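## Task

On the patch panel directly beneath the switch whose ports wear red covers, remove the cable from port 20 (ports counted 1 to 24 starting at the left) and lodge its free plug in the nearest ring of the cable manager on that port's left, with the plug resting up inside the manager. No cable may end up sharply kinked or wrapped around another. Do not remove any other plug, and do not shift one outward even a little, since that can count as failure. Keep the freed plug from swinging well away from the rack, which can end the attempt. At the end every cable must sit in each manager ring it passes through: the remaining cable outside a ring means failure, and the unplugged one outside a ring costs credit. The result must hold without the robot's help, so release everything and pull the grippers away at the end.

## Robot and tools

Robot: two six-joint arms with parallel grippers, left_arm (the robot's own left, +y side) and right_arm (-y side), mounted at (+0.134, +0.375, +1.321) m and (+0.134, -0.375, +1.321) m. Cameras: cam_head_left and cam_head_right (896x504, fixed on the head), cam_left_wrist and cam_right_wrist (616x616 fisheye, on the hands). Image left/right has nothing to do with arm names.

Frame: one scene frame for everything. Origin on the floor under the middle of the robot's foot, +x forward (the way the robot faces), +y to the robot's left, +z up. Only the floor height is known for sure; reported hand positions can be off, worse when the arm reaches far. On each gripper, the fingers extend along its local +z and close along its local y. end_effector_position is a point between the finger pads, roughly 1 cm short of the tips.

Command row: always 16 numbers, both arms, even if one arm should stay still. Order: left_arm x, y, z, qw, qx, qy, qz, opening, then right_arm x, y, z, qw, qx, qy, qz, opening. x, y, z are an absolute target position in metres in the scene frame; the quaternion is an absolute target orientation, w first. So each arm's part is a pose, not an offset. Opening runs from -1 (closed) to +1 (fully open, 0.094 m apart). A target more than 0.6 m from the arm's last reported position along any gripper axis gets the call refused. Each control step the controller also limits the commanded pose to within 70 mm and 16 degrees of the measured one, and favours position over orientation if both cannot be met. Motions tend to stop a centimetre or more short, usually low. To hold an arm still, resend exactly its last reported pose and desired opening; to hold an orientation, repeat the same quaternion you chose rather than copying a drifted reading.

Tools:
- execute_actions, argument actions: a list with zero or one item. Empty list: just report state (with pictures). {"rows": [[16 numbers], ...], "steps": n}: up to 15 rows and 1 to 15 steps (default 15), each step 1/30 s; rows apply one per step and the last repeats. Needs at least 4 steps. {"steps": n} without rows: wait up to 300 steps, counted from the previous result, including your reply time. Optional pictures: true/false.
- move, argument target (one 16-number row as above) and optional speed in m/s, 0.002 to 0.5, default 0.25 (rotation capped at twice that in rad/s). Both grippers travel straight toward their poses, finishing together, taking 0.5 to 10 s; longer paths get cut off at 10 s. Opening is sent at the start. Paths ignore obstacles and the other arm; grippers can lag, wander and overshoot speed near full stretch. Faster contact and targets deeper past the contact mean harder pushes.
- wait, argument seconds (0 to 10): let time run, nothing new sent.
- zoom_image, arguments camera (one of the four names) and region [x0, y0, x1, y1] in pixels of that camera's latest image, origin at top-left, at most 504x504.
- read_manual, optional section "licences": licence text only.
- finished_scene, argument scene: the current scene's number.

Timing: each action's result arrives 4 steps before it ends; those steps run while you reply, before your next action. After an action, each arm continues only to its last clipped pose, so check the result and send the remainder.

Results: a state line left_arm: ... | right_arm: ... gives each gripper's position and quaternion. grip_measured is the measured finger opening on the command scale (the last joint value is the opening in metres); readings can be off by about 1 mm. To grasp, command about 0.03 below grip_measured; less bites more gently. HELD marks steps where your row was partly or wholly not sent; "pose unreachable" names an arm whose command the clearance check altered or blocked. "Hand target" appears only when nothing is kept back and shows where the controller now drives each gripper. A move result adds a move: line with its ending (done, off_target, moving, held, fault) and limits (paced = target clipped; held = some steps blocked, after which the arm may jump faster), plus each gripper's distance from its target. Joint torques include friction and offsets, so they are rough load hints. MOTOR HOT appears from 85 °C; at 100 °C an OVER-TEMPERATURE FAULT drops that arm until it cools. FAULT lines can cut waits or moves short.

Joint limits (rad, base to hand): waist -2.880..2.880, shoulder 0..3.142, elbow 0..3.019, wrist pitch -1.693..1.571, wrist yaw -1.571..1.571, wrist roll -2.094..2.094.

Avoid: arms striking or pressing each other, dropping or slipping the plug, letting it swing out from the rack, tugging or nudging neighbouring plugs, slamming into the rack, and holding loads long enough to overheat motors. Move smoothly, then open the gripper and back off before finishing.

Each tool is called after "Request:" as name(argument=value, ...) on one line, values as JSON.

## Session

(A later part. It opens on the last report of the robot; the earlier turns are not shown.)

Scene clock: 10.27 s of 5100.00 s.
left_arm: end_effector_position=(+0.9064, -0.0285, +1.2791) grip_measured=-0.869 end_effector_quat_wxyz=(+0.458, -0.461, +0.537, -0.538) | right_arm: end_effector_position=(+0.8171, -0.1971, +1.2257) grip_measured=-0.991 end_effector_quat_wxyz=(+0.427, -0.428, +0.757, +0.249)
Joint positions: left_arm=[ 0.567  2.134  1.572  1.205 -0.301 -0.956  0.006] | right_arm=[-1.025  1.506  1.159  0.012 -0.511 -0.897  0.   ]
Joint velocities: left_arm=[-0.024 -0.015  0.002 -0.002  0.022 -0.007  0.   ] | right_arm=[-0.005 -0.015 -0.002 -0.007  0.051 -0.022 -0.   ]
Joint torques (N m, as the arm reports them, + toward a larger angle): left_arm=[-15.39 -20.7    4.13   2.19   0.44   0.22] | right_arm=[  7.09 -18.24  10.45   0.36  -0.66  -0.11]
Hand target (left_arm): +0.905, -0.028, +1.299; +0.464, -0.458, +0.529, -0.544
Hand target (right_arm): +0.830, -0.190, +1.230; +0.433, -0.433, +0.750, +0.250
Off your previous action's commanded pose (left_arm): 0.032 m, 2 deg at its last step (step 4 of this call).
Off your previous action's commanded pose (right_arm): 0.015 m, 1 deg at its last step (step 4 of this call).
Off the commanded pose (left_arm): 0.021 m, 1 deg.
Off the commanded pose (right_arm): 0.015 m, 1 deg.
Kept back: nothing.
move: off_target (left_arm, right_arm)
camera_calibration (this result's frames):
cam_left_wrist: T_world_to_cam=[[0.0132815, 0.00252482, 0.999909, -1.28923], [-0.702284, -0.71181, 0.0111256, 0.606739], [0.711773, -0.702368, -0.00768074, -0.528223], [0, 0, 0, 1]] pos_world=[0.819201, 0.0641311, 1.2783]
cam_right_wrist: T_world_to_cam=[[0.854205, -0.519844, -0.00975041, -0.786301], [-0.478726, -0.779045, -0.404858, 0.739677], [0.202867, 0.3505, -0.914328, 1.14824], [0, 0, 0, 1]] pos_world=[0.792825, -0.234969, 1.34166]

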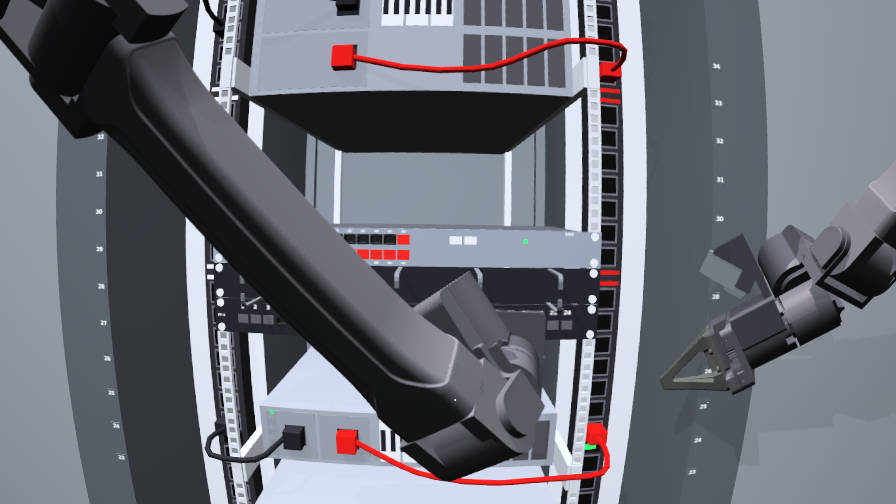

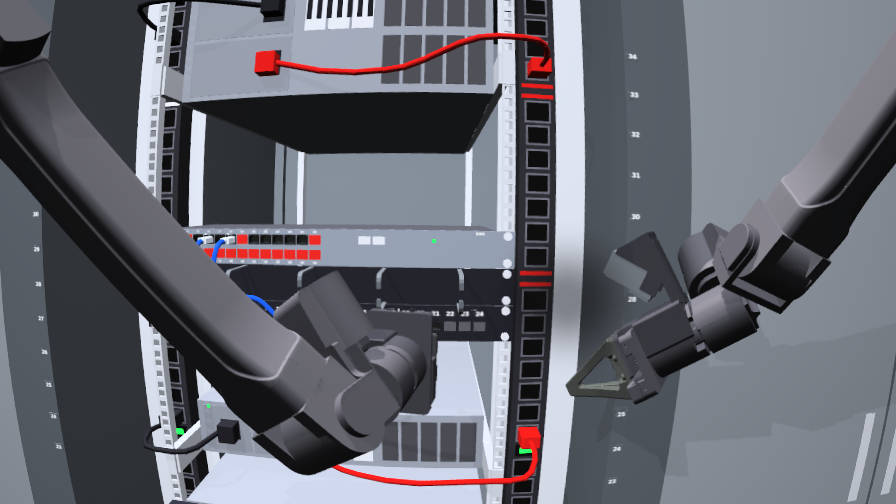

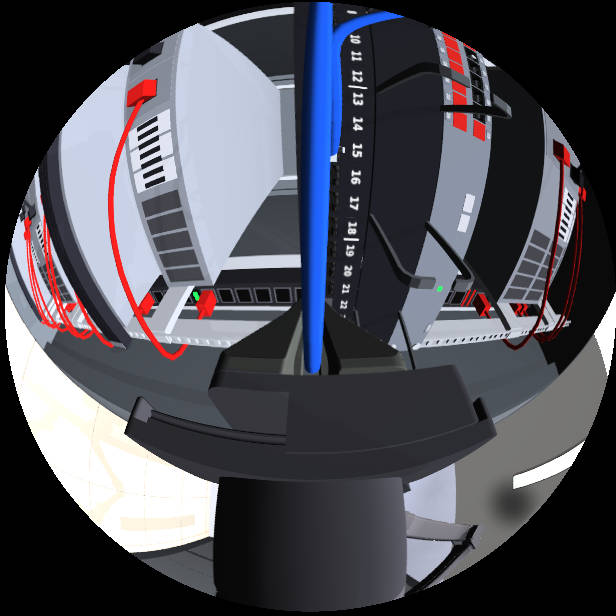

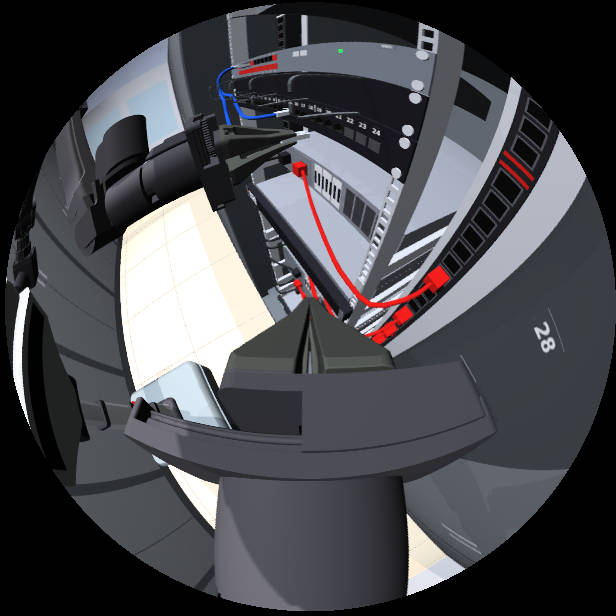

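Request:
move(target=[0.885,0.0,1.297,0.464,-0.458,0.529,-0.544,-0.78,0.83,-0.19,1.23,0.433,-0.433,0.75,0.25,-1], speed=0.04)

Request:
zoom_image(camera="cam_right_wrist", region=[180,60,380,185])

Scene clock: 11.77 s of 5100.00 s.
left_arm: end_effector_position=(+0.8804, -0.0122, +1.2848) grip_measured=-0.783 end_effector_quat_wxyz=(+0.456, -0.456, +0.540, -0.541) | right_arm: end_effector_position=(+0.8171, -0.1971, +1.2257) grip_measured=-0.991 end_effector_quat_wxyz=(+0.427, -0.428, +0.757, +0.249)
Joint positions: left_arm=[ 0.567  2.077  1.446  1.269 -0.288 -0.956  0.01 ] | right_arm=[-1.025  1.506  1.159  0.012 -0.511 -0.897  0.   ]
Joint velocities: left_arm=[ 0.015 -0.005 -0.012 -0.007 -0.022  0.066 -0.   ] | right_arm=[-0.005 -0.005  0.002 -0.002  0.051  0.022  0.001]
Joint torques (N m, as the arm reports them, + toward a larger angle): left_arm=[-13.07 -19.69   3.84   2.23   0.58   0.11] | right_arm=[  7.57 -18.06  10.45   0.31  -0.67  -0.11]
Hand target (left_arm): +0.885, -0.001, +1.296; +0.464, -0.458, +0.529, -0.544
Hand target (right_arm): +0.830, -0.190, +1.230; +0.433, -0.433, +0.750, +0.250
Off the commanded pose (left_arm): 0.018 m, 2 deg.
Off the commanded pose (right_arm): 0.015 m, 1 deg.
Kept back: nothing.
move: off_target (left_arm, right_arm)
camera_calibration (this result's frames):
cam_left_wrist: T_world_to_cam=[[0.00948593, 0.00154109, 0.999954, -1.29135], [-0.711741, -0.702398, 0.00783435, 0.612635], [0.702377, -0.711783, -0.00556604, -0.492734], [0, 0, 0, 1]] pos_world=[0.794373, 0.0815842, 1.28375]
cam_right_wrist: T_world_to_cam=[[0.854205, -0.519844, -0.00975041, -0.786301], [-0.478726, -0.779045, -0.404858, 0.739677], [0.202867, 0.3505, -0.914328, 1.14824], [0, 0, 0, 1]] pos_world=[0.792825, -0.234969, 1.34166]

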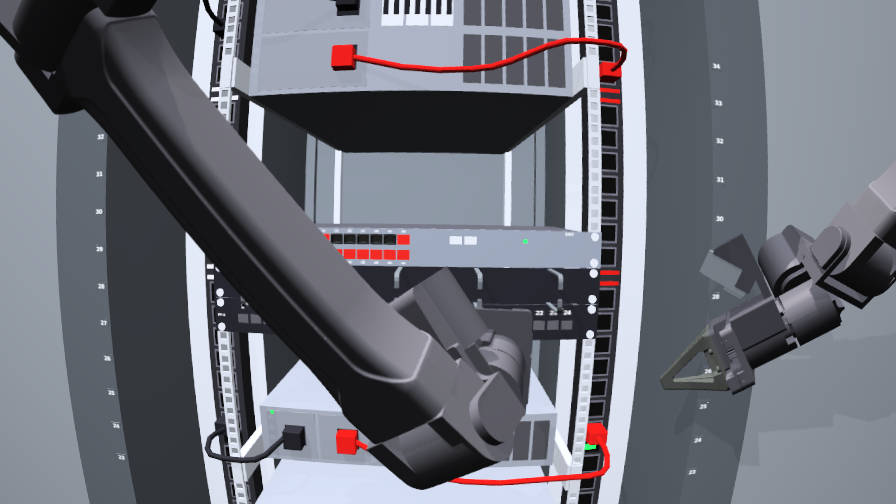

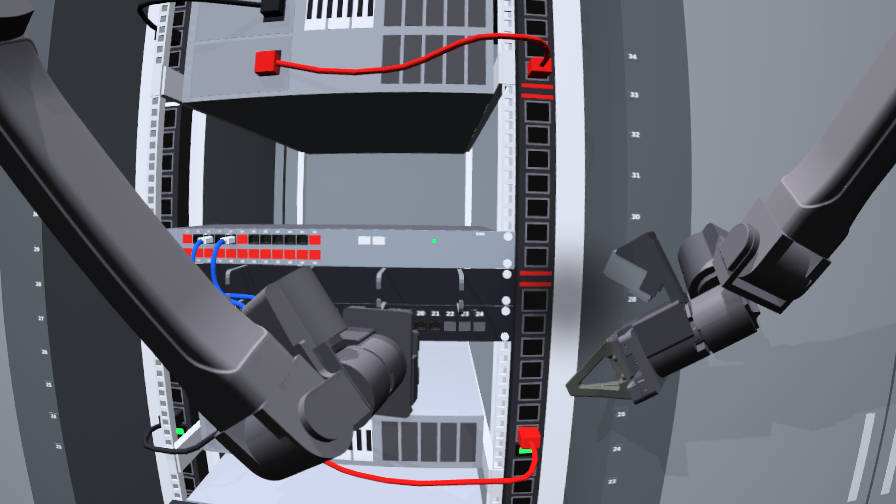

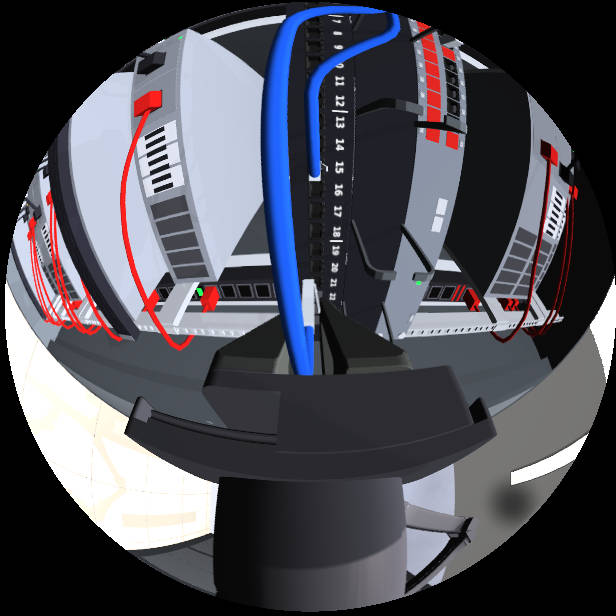

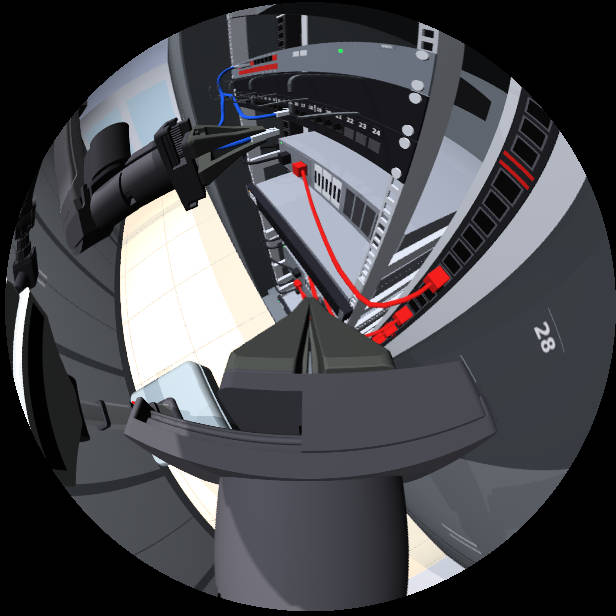

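Region (180, 60, 380, 185) of cam_right_wrist's 616x616 image, scaled by 2.520, with more detail than that image has; it fills the top 315 rows of this view, and the rest is white.

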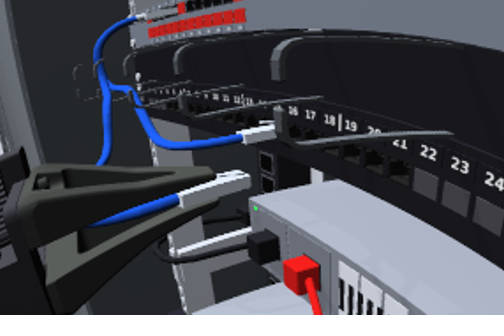

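Request:
move(target=[0.885,0.045,1.29,0.464,-0.458,0.529,-0.544,-0.55,0.83,-0.19,1.23,0.433,-0.433,0.75,0.25,-1], speed=0.04)

Request:
zoom_image(camera="cam_right_wrist", region=[180,60,380,185])

Scene clock: 13.80 s of 5100.00 s.
left_arm: end_effector_position=(+0.8760, +0.0218, +1.2864) grip_measured=-0.553 end_effector_quat_wxyz=(+0.454, -0.451, +0.540, -0.546) | right_arm: end_effector_position=(+0.8171, -0.1971, +1.2257) grip_measured=-0.991 end_effector_quat_wxyz=(+0.427, -0.428, +0.757, +0.249)
Joint positions: left_arm=[ 0.607  2.012  1.354  1.289 -0.241 -0.981  0.021] | right_arm=[-1.025  1.506  1.159  0.012 -0.511 -0.897  0.   ]
Joint velocities: left_arm=[-0.015  0.015  0.017 -0.002  0.007  0.007 -0.   ] | right_arm=[ 0.005 -0.005 -0.007  0.012 -0.022  0.022  0.   ]
Joint torques (N m, as the arm reports them, + toward a larger angle): left_arm=[-10.79 -19.21   3.55   2.19   0.61   0.01] | right_arm=[  7.   -18.62  10.28   0.48  -0.66  -0.12]
Hand target (left_arm): +0.885, +0.044, +1.290; +0.464, -0.457, +0.529, -0.544
Hand target (right_arm): +0.830, -0.190, +1.230; +0.433, -0.433, +0.750, +0.250
Off the commanded pose (left_arm): 0.025 m, 2 deg.
Off the commanded pose (right_arm): 0.015 m, 1 deg.
Kept back: nothing.
move: off_target (left_arm, right_arm)
camera_calibration (this result's frames):
cam_left_wrist: T_world_to_cam=[[0.0022282, 0.00257557, 0.999994, -1.28667], [-0.720661, -0.69328, 0.00339139, 0.646727], [0.693285, -0.720664, 0.000311349, -0.464904], [0, 0, 0, 1]] pos_world=[0.791248, 0.116637, 1.28461]
cam_right_wrist: T_world_to_cam=[[0.854205, -0.519844, -0.00975041, -0.786301], [-0.478726, -0.779045, -0.404858, 0.739677], [0.202867, 0.3505, -0.914328, 1.14824], [0, 0, 0, 1]] pos_world=[0.792825, -0.234969, 1.34166]

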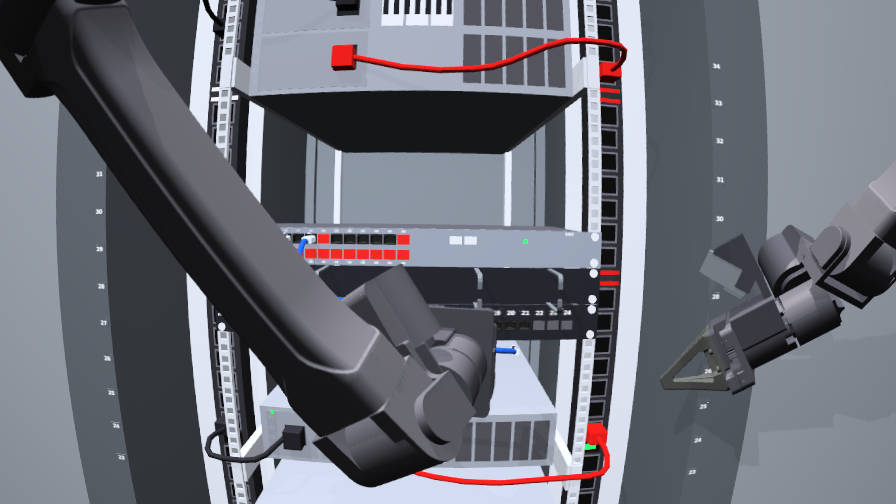

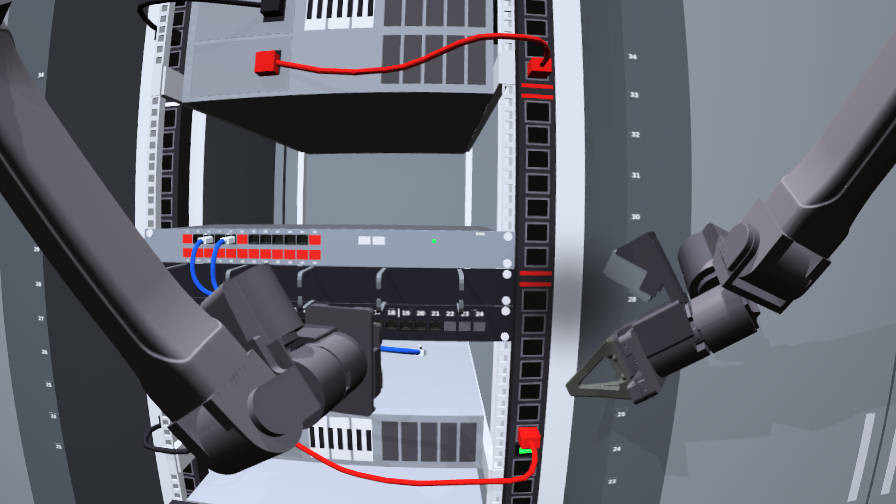

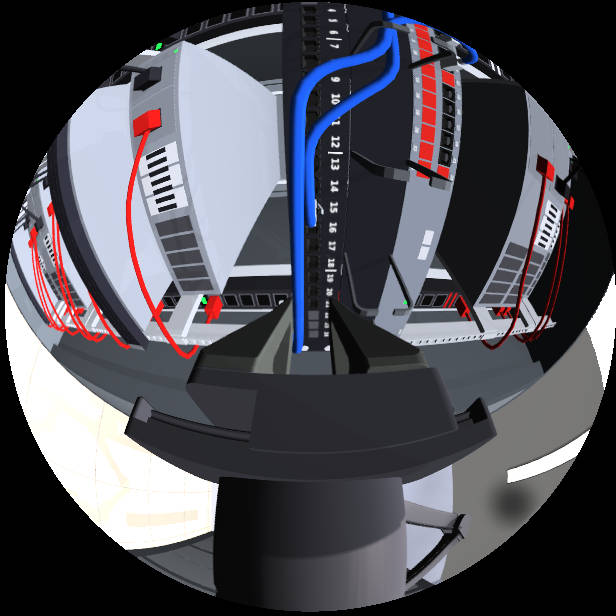

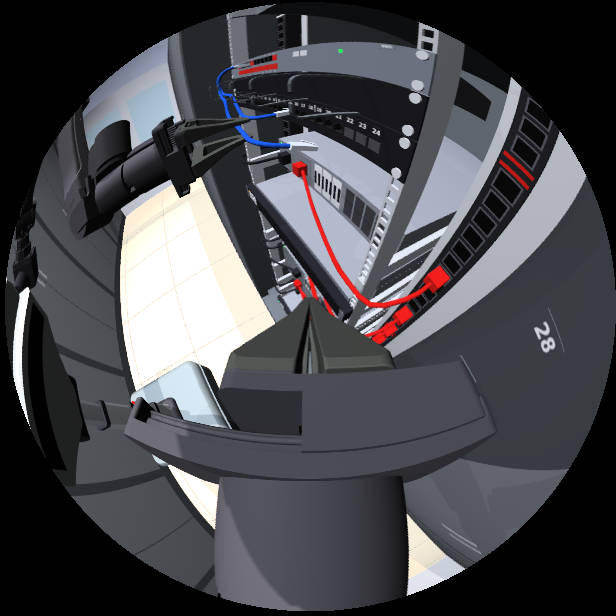

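Region (180, 60, 380, 185) of cam_right_wrist's 616x616 image, scaled by 2.520, with more detail than that image has; it fills the top 315 rows of this view, and the rest is white.

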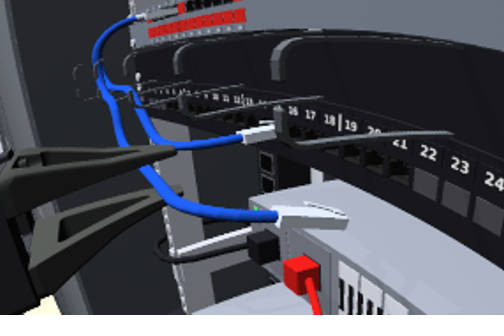

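Request:
execute_actions(actions=[{"rows":[[0.885,0.044,1.29,0.464,-0.458,0.529,-0.544,-0.62,0.83,-0.19,1.23,0.433,-0.433,0.75,0.25,-1],[0.885,0.044,1.29,0.464,-0.458,0.529,-0.544,-0.69,0.83,-0.19,1.23,0.433,-0.433,0.75,0.25,-1],[0.885,0.044,1.29,0.464,-0.458,0.529,-0.544,-0.76,0.83,-0.19,1.23,0.433,-0.433,0.75,0.25,-1],[0.885,0.044,1.29,0.464,-0.458,0.529,-0.544,-0.83,0.83,-0.19,1.23,0.433,-0.433,0.75,0.25,-1],[0.885,0.044,1.29,0.464,-0.458,0.529,-0.544,-0.89,0.83,-0.19,1.23,0.433,-0.433,0.75,0.25,-1],[0.885,0.044,1.29,0.464,-0.458,0.529,-0.544,-0.94,0.83,-0.19,1.23,0.433,-0.433,0.75,0.25,-1]],"steps":13}])

Request:
move(target=[0.862,0.045,1.35,0.454,-0.451,0.54,-0.546,-0.94,0.83,-0.19,1.23,0.433,-0.433,0.75,0.25,-1], speed=0.04)

Request:
zoom_image(camera="cam_right_wrist", region=[180,40,380,165])

Request:
zoom_image(camera="cam_head_right", region=[320,250,480,340])

Scene clock: 14.33 s of 5100.00 s.
left_arm: end_effector_position=(+0.8760, +0.0218, +1.2864) grip_measured=-0.906 end_effector_quat_wxyz=(+0.454, -0.451, +0.540, -0.546) | right_arm: end_effector_position=(+0.8171, -0.1971, +1.2257) grip_measured=-0.991 end_effector_quat_wxyz=(+0.427, -0.428, +0.757, +0.249)
Joint positions: left_arm=[ 0.607  2.012  1.354  1.289 -0.241 -0.982  0.004] | right_arm=[-1.025  1.506  1.159  0.012 -0.511 -0.897  0.   ]
Joint velocities: left_arm=[-0.005 -0.015 -0.017  0.012 -0.081  0.022  0.   ] | right_arm=[-0.015  0.005  0.012  0.012 -0.022  0.007 -0.001]
Joint torques (N m, as the arm reports them, + toward a larger angle): left_arm=[-10.64 -19.13   3.62   2.17   0.57   0.  ] | right_arm=[  6.95 -18.64  10.38   0.26  -0.67  -0.11]
Steps of this call (steps 1 to 7: nothing new was sent; steps 8 to 16: the first 9 steps of this action). Readings (end_effector_position):
8: left_arm (+0.8760, +0.0218, +1.2864) | right_arm (+0.8171, -0.1971, +1.2257)
9: left_arm (+0.8760, +0.0218, +1.2864) | right_arm (+0.8171, -0.1971, +1.2257)
11: left_arm (+0.8760, +0.0218, +1.2864) | right_arm (+0.8171, -0.1971, +1.2257)
15: left_arm (+0.8760, +0.0218, +1.2864) | right_arm (+0.8171, -0.1971, +1.2257)
16: the state above

Scene clock: 16.67 s of 5100.00 s.
left_arm: end_effector_position=(+0.8612, +0.0416, +1.3378) grip_measured=-0.906 end_effector_quat_wxyz=(+0.449, -0.454, +0.540, -0.548) | right_arm: end_effector_position=(+0.8171, -0.1971, +1.2257) grip_measured=-0.991 end_effector_quat_wxyz=(+0.427, -0.428, +0.757, +0.249)
Joint positions: left_arm=[ 0.574  1.869  1.232  1.267 -0.268 -0.973  0.004] | right_arm=[-1.025  1.506  1.159  0.012 -0.511 -0.897  0.   ]
Joint velocities: left_arm=[-0.005 -0.005  0.007 -0.022 -0.007 -0.066  0.002] | right_arm=[-0.005 -0.015 -0.017 -0.002 -0.022 -0.022 -0.002]
Joint torques (N m, as the arm reports them, + toward a larger angle): left_arm=[-12.06 -18.34   3.72   1.59   0.31   0.25] | right_arm=[  7.37 -18.29  10.41   0.32  -0.67  -0.1 ]
Hand target (left_arm): +0.861, +0.045, +1.350; +0.454, -0.451, +0.540, -0.546
Hand target (right_arm): +0.830, -0.190, +1.230; +0.433, -0.433, +0.750, +0.250
Off your previous action's commanded pose (left_arm): 0.024 m, 2 deg at its last step (step 4 of this call).
Off your previous action's commanded pose (right_arm): 0.015 m, 1 deg at its last step (step 4 of this call).
Off the commanded pose (left_arm): 0.013 m, 1 deg.
Off the commanded pose (right_arm): 0.015 m, 1 deg.
Kept back: nothing.
move: off_target (left_arm, right_arm)
camera_calibration (this result's frames):
cam_left_wrist: T_world_to_cam=[[0.00943364, 0.0120068, 0.999883, -1.34457], [-0.722634, -0.691066, 0.0151163, 0.635489], [0.691167, -0.722692, 0.00215724, -0.440923], [0, 0, 0, 1]] pos_world=[0.776661, 0.136657, 1.33576]
cam_right_wrist: T_world_to_cam=[[0.854205, -0.519844, -0.00975041, -0.786301], [-0.478726, -0.779045, -0.404858, 0.739677], [0.202867, 0.3505, -0.914328, 1.14824], [0, 0, 0, 1]] pos_world=[0.792825, -0.234969, 1.34166]

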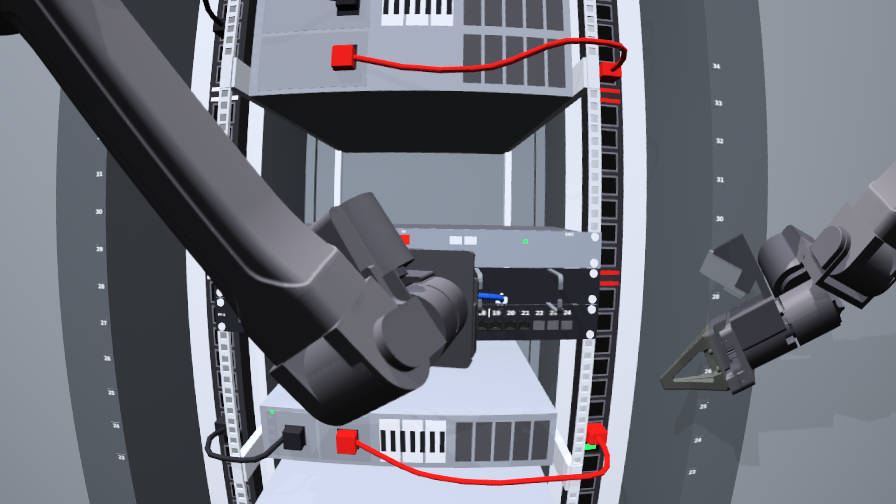

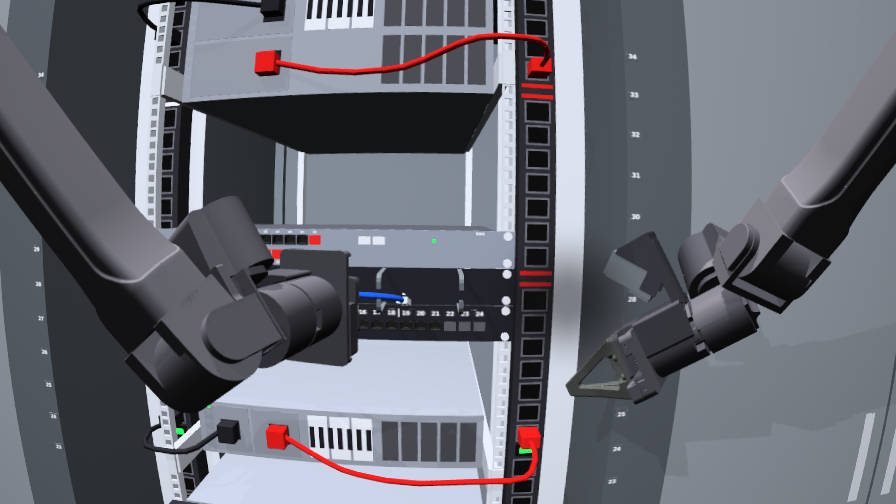

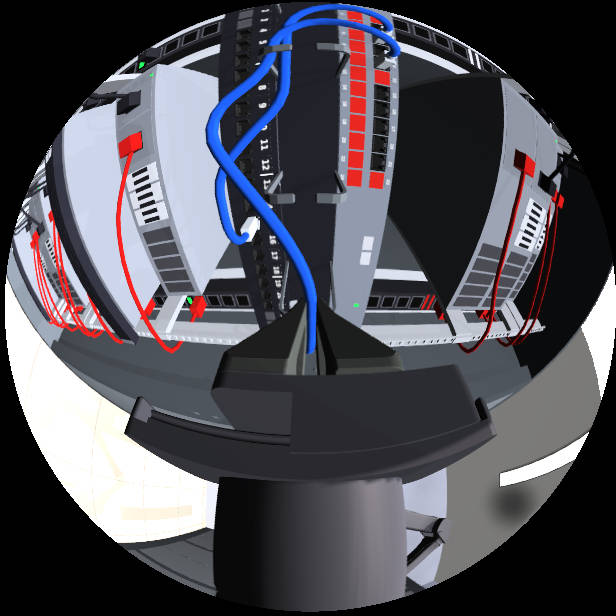

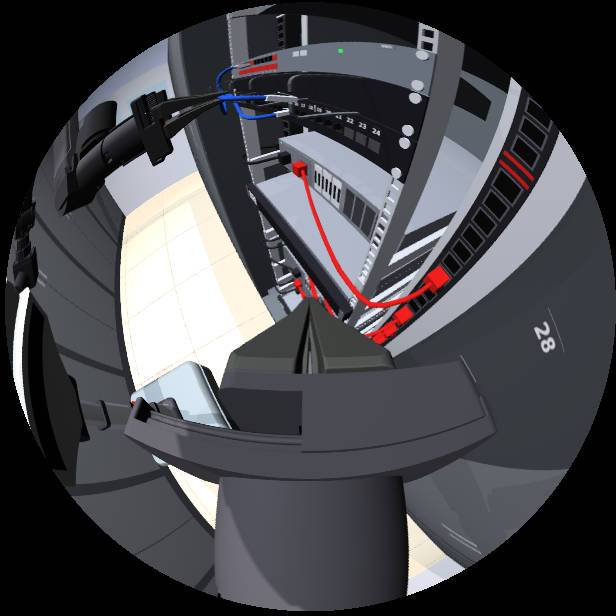

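Region (180, 40, 380, 165) of cam_right_wrist's 616x616 image, scaled by 2.520, with more detail than that image has; it fills the top 315 rows of this view, and the rest is white.

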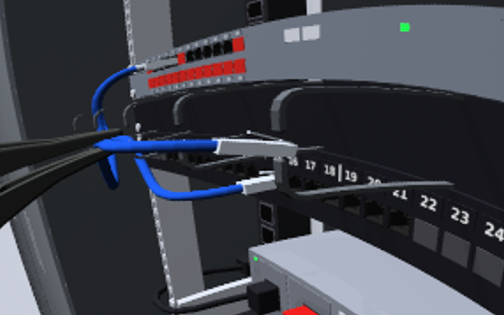

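Region (320, 250, 480, 340) of cam_head_right's 896x504 image, scaled by 3.150, with more detail than that image has; it fills the top 284 rows of this view, and the rest is white.

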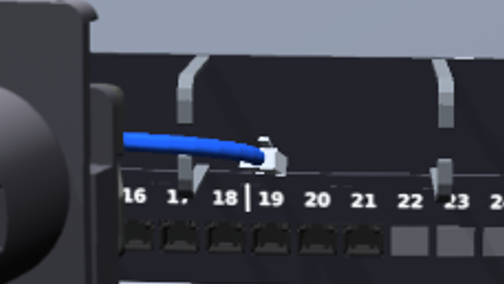

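Request:
execute_actions(actions=[{"rows":[[0.866,0.045,1.35,0.454,-0.451,0.54,-0.546,-0.94,0.83,-0.19,1.23,0.433,-0.433,0.75,0.25,-1],[0.870,0.045,1.35,0.454,-0.451,0.54,-0.546,-0.94,0.83,-0.19,1.23,0.433,-0.433,0.75,0.25,-1],[0.874,0.045,1.35,0.454,-0.451,0.54,-0.546,-0.94,0.83,-0.19,1.23,0.433,-0.433,0.75,0.25,-1],[0.878,0.045,1.35,0.454,-0.451,0.54,-0.546,-0.94,0.83,-0.19,1.23,0.433,-0.433,0.75,0.25,-1]],"steps":15}], pictures=true)

Request:
zoom_image(camera="cam_right_wrist", region=[180,40,380,165])

Request:
zoom_image(camera="cam_head_right", region=[320,250,480,340])

Scene clock: 17.53 s of 5100.00 s.
left_arm: end_effector_position=(+0.8600, +0.0362, +1.3308) grip_measured=-0.906 end_effector_quat_wxyz=(+0.440, -0.451, +0.555, -0.543) | right_arm: end_effector_position=(+0.8171, -0.1971, +1.2257) grip_measured=-0.991 end_effector_quat_wxyz=(+0.427, -0.428, +0.757, +0.249)
Joint positions: left_arm=[ 0.574  1.869  1.232  1.23  -0.265 -0.972  0.004] | right_arm=[-1.025  1.506  1.159  0.012 -0.511 -0.897  0.   ]
Joint velocities: left_arm=[-0.005  0.015  0.012 -0.012  0.022  0.037  0.001] | right_arm=[-0.005  0.005 -0.002 -0.012  0.051  0.081 -0.   ]
Joint torques (N m, as the arm reports them, + toward a larger angle): left_arm=[-11.41 -17.76   6.95   1.53   0.56   0.19] | right_arm=[  7.49 -18.16  10.45   0.3   -0.67  -0.09]
Steps of this call (steps 1 to 15: nothing new was sent; steps 16 to 26: the first 11 steps of this action). Readings (end_effector_position):
16: left_arm (+0.8611, +0.0413, +1.3375) | right_arm (+0.8171, -0.1971, +1.2257)
17: left_arm (+0.8610, +0.0407, +1.3366) | right_arm (+0.8171, -0.1971, +1.2257)
19: left_arm (+0.8605, +0.0385, +1.3339) | right_arm (+0.8171, -0.1971, +1.2257)
23: left_arm (+0.8601, +0.0363, +1.3310) | right_arm (+0.8171, -0.1971, +1.2257)
26: the state above
camera_calibration (this result's frames):
cam_left_wrist: T_world_to_cam=[[0.0346725, -0.00360664, 0.999392, -1.35798], [-0.737805, -0.674617, 0.0231625, 0.632808], [0.674123, -0.738159, -0.0260516, -0.391231], [0, 0, 0, 1]] pos_world=[0.777711, 0.133214, 1.33231]
cam_right_wrist: T_world_to_cam=[[0.854205, -0.519844, -0.00975041, -0.786301], [-0.478726, -0.779045, -0.404858, 0.739677], [0.202867, 0.3505, -0.914328, 1.14824], [0, 0, 0, 1]] pos_world=[0.792825, -0.234969, 1.34166]

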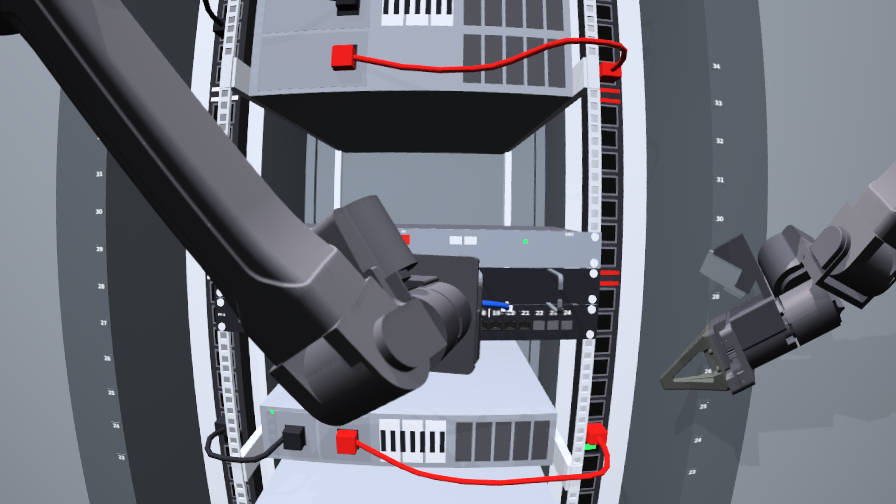

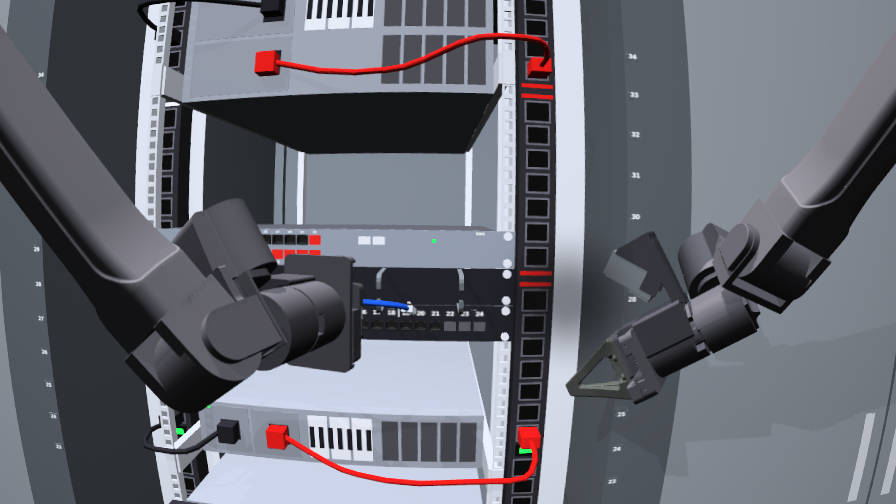

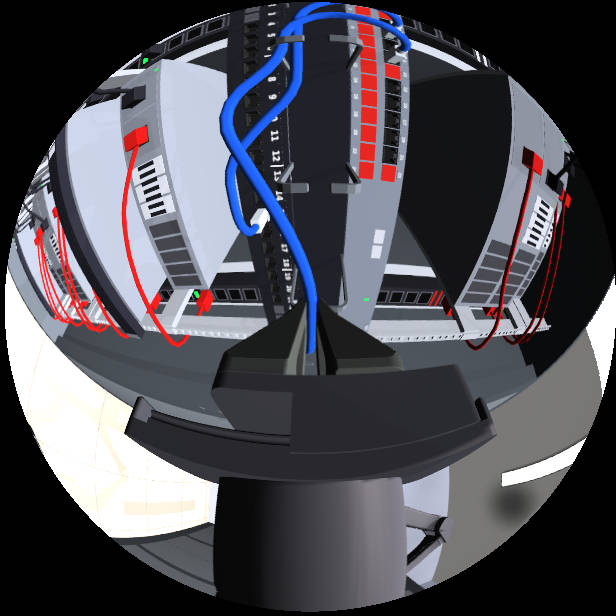

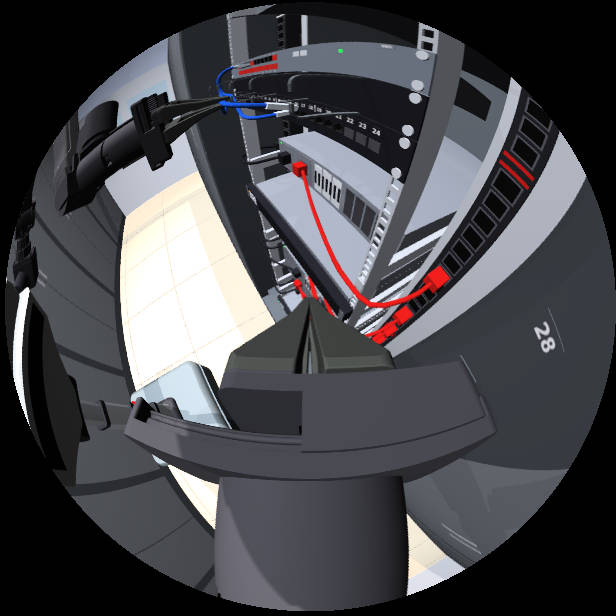

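Region (180, 40, 380, 165) of cam_right_wrist's 616x616 image, scaled by 2.520, with more detail than that image has; it fills the top 315 rows of this view, and the rest is white.

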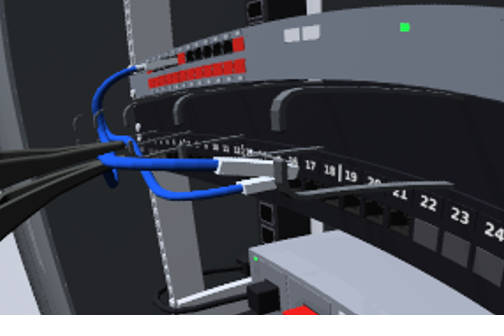

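Region (320, 250, 480, 340) of cam_head_right's 896x504 image, scaled by 3.150, with more detail than that image has; it fills the top 284 rows of this view, and the rest is white.

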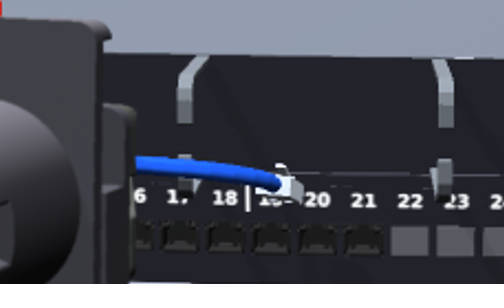

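Wrist dipped as expected; continue.

Request:
execute_actions(actions=[{"rows":[[0.881,0.047,1.352,0.454,-0.451,0.54,-0.546,-0.94,0.83,-0.19,1.23,0.433,-0.433,0.75,0.25,-1],[0.884,0.048,1.354,0.454,-0.451,0.54,-0.546,-0.94,0.83,-0.19,1.23,0.433,-0.433,0.75,0.25,-1],[0.887,0.05,1.355,0.454,-0.451,0.54,-0.546,-0.94,0.83,-0.19,1.23,0.433,-0.433,0.75,0.25,-1]],"steps":15}])

Scene clock: 18.07 s of 5100.00 s.
left_arm: end_effector_position=(+0.8611, +0.0347, +1.3316) grip_measured=-0.906 end_effector_quat_wxyz=(+0.435, -0.448, +0.562, -0.543) | right_arm: end_effector_position=(+0.8171, -0.1971, +1.2257) grip_measured=-0.991 end_effector_quat_wxyz=(+0.427, -0.428, +0.757, +0.249)
Joint positions: left_arm=[ 0.574  1.861  1.232  1.205 -0.259 -0.972  0.004] | right_arm=[-1.025  1.506  1.159  0.012 -0.511 -0.897  0.   ]
Joint velocities: left_arm=[-0.024 -0.005  0.007 -0.007 -0.007  0.007 -0.   ] | right_arm=[-0.024 -0.005  0.007  0.022  0.022  0.037 -0.   ]
Joint torques (N m, as the arm reports them, + toward a larger angle): left_arm=[-10.8  -18.29   7.7    1.49   0.56   0.15] | right_arm=[  7.57 -18.01  10.34   0.28  -0.67  -0.12]
Off your previous action's commanded pose (left_arm): 0.028 m, 2 deg at its last step (step 4 of this call).
Off your previous action's commanded pose (right_arm): 0.015 m, 1 deg at its last step (step 4 of this call).
Steps of this call (steps 1 to 4: the last 4 steps of your previous action; step 5: nothing new was sent; steps 6 to 16: the first 11 steps of this action). Readings (end_effector_position):
6: left_arm (+0.8600, +0.0359, +1.3307) | right_arm (+0.8171, -0.1971, +1.2257)
7: left_arm (+0.8599, +0.0353, +1.3302) | right_arm (+0.8171, -0.1971, +1.2257)
9: left_arm (+0.8599, +0.0339, +1.3293) | right_arm (+0.8171, -0.1971, +1.2257)
13: left_arm (+0.8607, +0.0342, +1.3305) | right_arm (+0.8171, -0.1971, +1.2257)
16: the state above

Request:
execute_actions(actions=[{"rows":[[0.890,0.05,1.356,0.459,-0.446,0.536,-0.55,-0.94,0.83,-0.19,1.23,0.433,-0.433,0.75,0.25,-1],[0.893,0.052,1.357,0.464,-0.441,0.532,-0.554,-0.94,0.83,-0.19,1.23,0.433,-0.433,0.75,0.25,-1],[0.897,0.054,1.358,0.468,-0.437,0.528,-0.558,-0.94,0.83,-0.19,1.23,0.433,-0.433,0.75,0.25,-1]],"steps":15}], pictures=true)

Request:
zoom_image(camera="cam_head_right", region=[320,250,480,340])

Scene clock: 18.57 s of 5100.00 s.
left_arm: end_effector_position=(+0.8733, +0.0319, +1.3497) grip_measured=-0.906 end_effector_quat_wxyz=(+0.441, -0.435, +0.547, -0.564) | right_arm: end_effector_position=(+0.8171, -0.1971, +1.2257) grip_measured=-0.991 end_effector_quat_wxyz=(+0.427, -0.428, +0.757, +0.249)
Joint positions: left_arm=[ 0.574  1.861  1.267  1.211 -0.215 -0.972  0.004] | right_arm=[-1.025  1.506  1.159  0.012 -0.511 -0.897  0.   ]
Joint velocities: left_arm=[ 0.005 -0.015 -0.007  0.007  0.022 -0.007 -0.   ] | right_arm=[-0.005 -0.005 -0.022 -0.012  0.007  0.037 -0.001]
Joint torques (N m, as the arm reports them, + toward a larger angle): left_arm=[ -9.48 -17.1    7.5    2.24   0.57   0.23] | right_arm=[  7.1  -18.26  10.38   0.29  -0.66  -0.1 ]
Off your previous action's commanded pose (left_arm): 0.038 m, 3 deg at its last step (step 4 of this call).
Off your previous action's commanded pose (right_arm): 0.015 m, 1 deg at its last step (step 4 of this call).
Steps of this call (steps 1 to 4: the last 4 steps of your previous action; steps 5 to 15: the first 11 steps of this action). Readings (end_effector_position):
5: left_arm (+0.8613, +0.0340, +1.3326) | right_arm (+0.8171, -0.1971, +1.2257)
6: left_arm (+0.8617, +0.0325, +1.3343) | right_arm (+0.8171, -0.1971, +1.2257)
8: left_arm (+0.8642, +0.0304, +1.3400) | right_arm (+0.8171, -0.1971, +1.2257)
12: left_arm (+0.8718, +0.0317, +1.3481) | right_arm (+0.8171, -0.1971, +1.2257)
15: the state above
camera_calibration (this result's frames):
cam_left_wrist: T_world_to_cam=[[-0.0110553, 0.0122103, 0.999864, -1.3385], [-0.756594, -0.653884, -0.000380292, 0.68676], [0.653791, -0.756496, 0.0164671, -0.441947], [0, 0, 0, 1]] pos_world=[0.793742, 0.131074, 1.34586]
cam_right_wrist: T_world_to_cam=[[0.854205, -0.519844, -0.00975041, -0.786301], [-0.478726, -0.779045, -0.404858, 0.739677], [0.202867, 0.3505, -0.914328, 1.14824], [0, 0, 0, 1]] pos_world=[0.792825, -0.234969, 1.34166]

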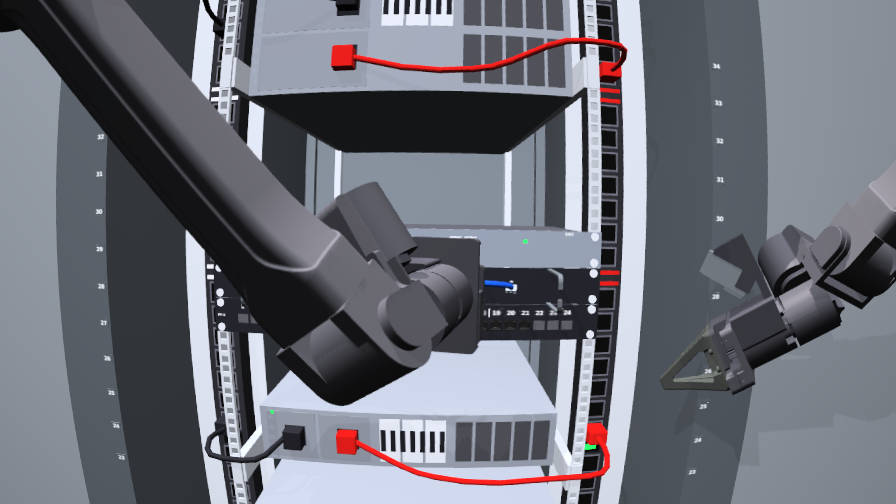

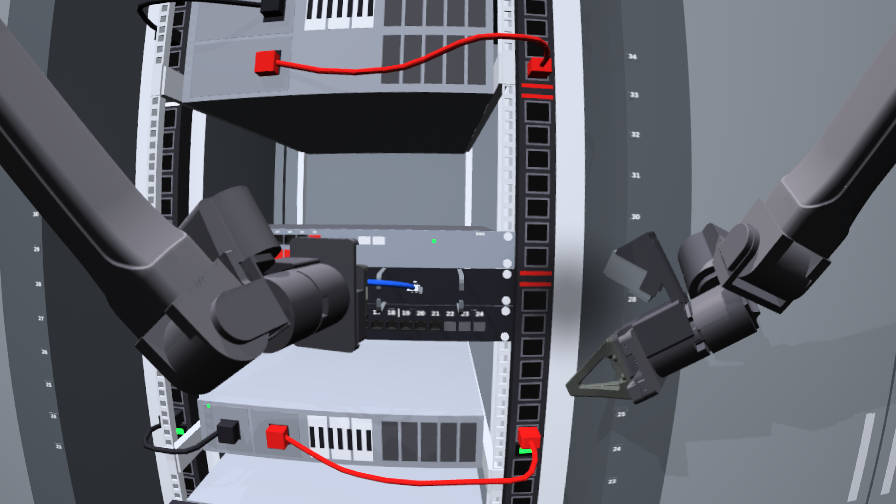

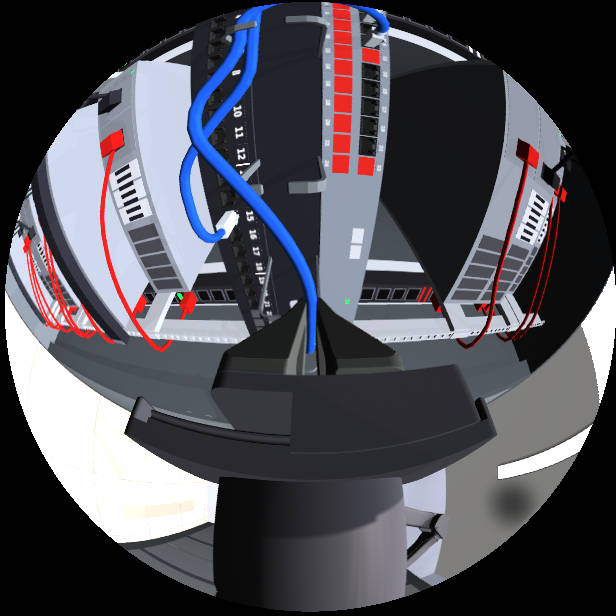

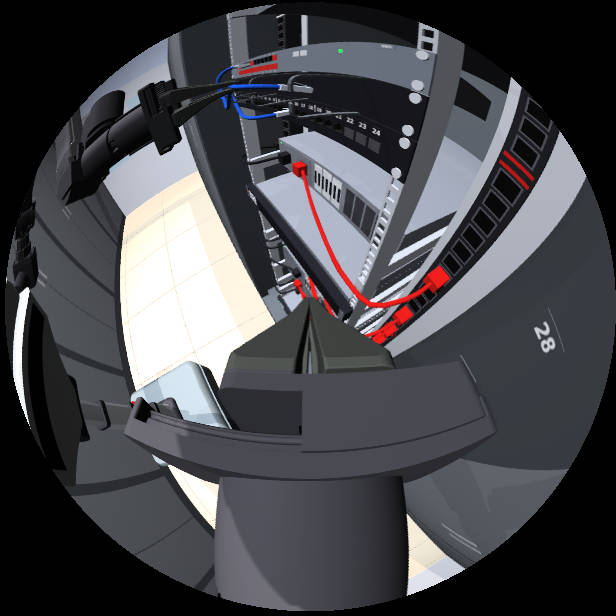

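Region (320, 250, 480, 340) of cam_head_right's 896x504 image, scaled by 3.150, with more detail than that image has; it fills the top 284 rows of this view, and the rest is white.

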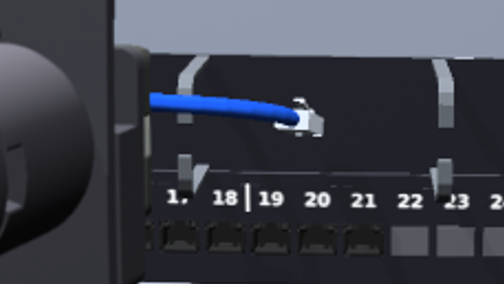

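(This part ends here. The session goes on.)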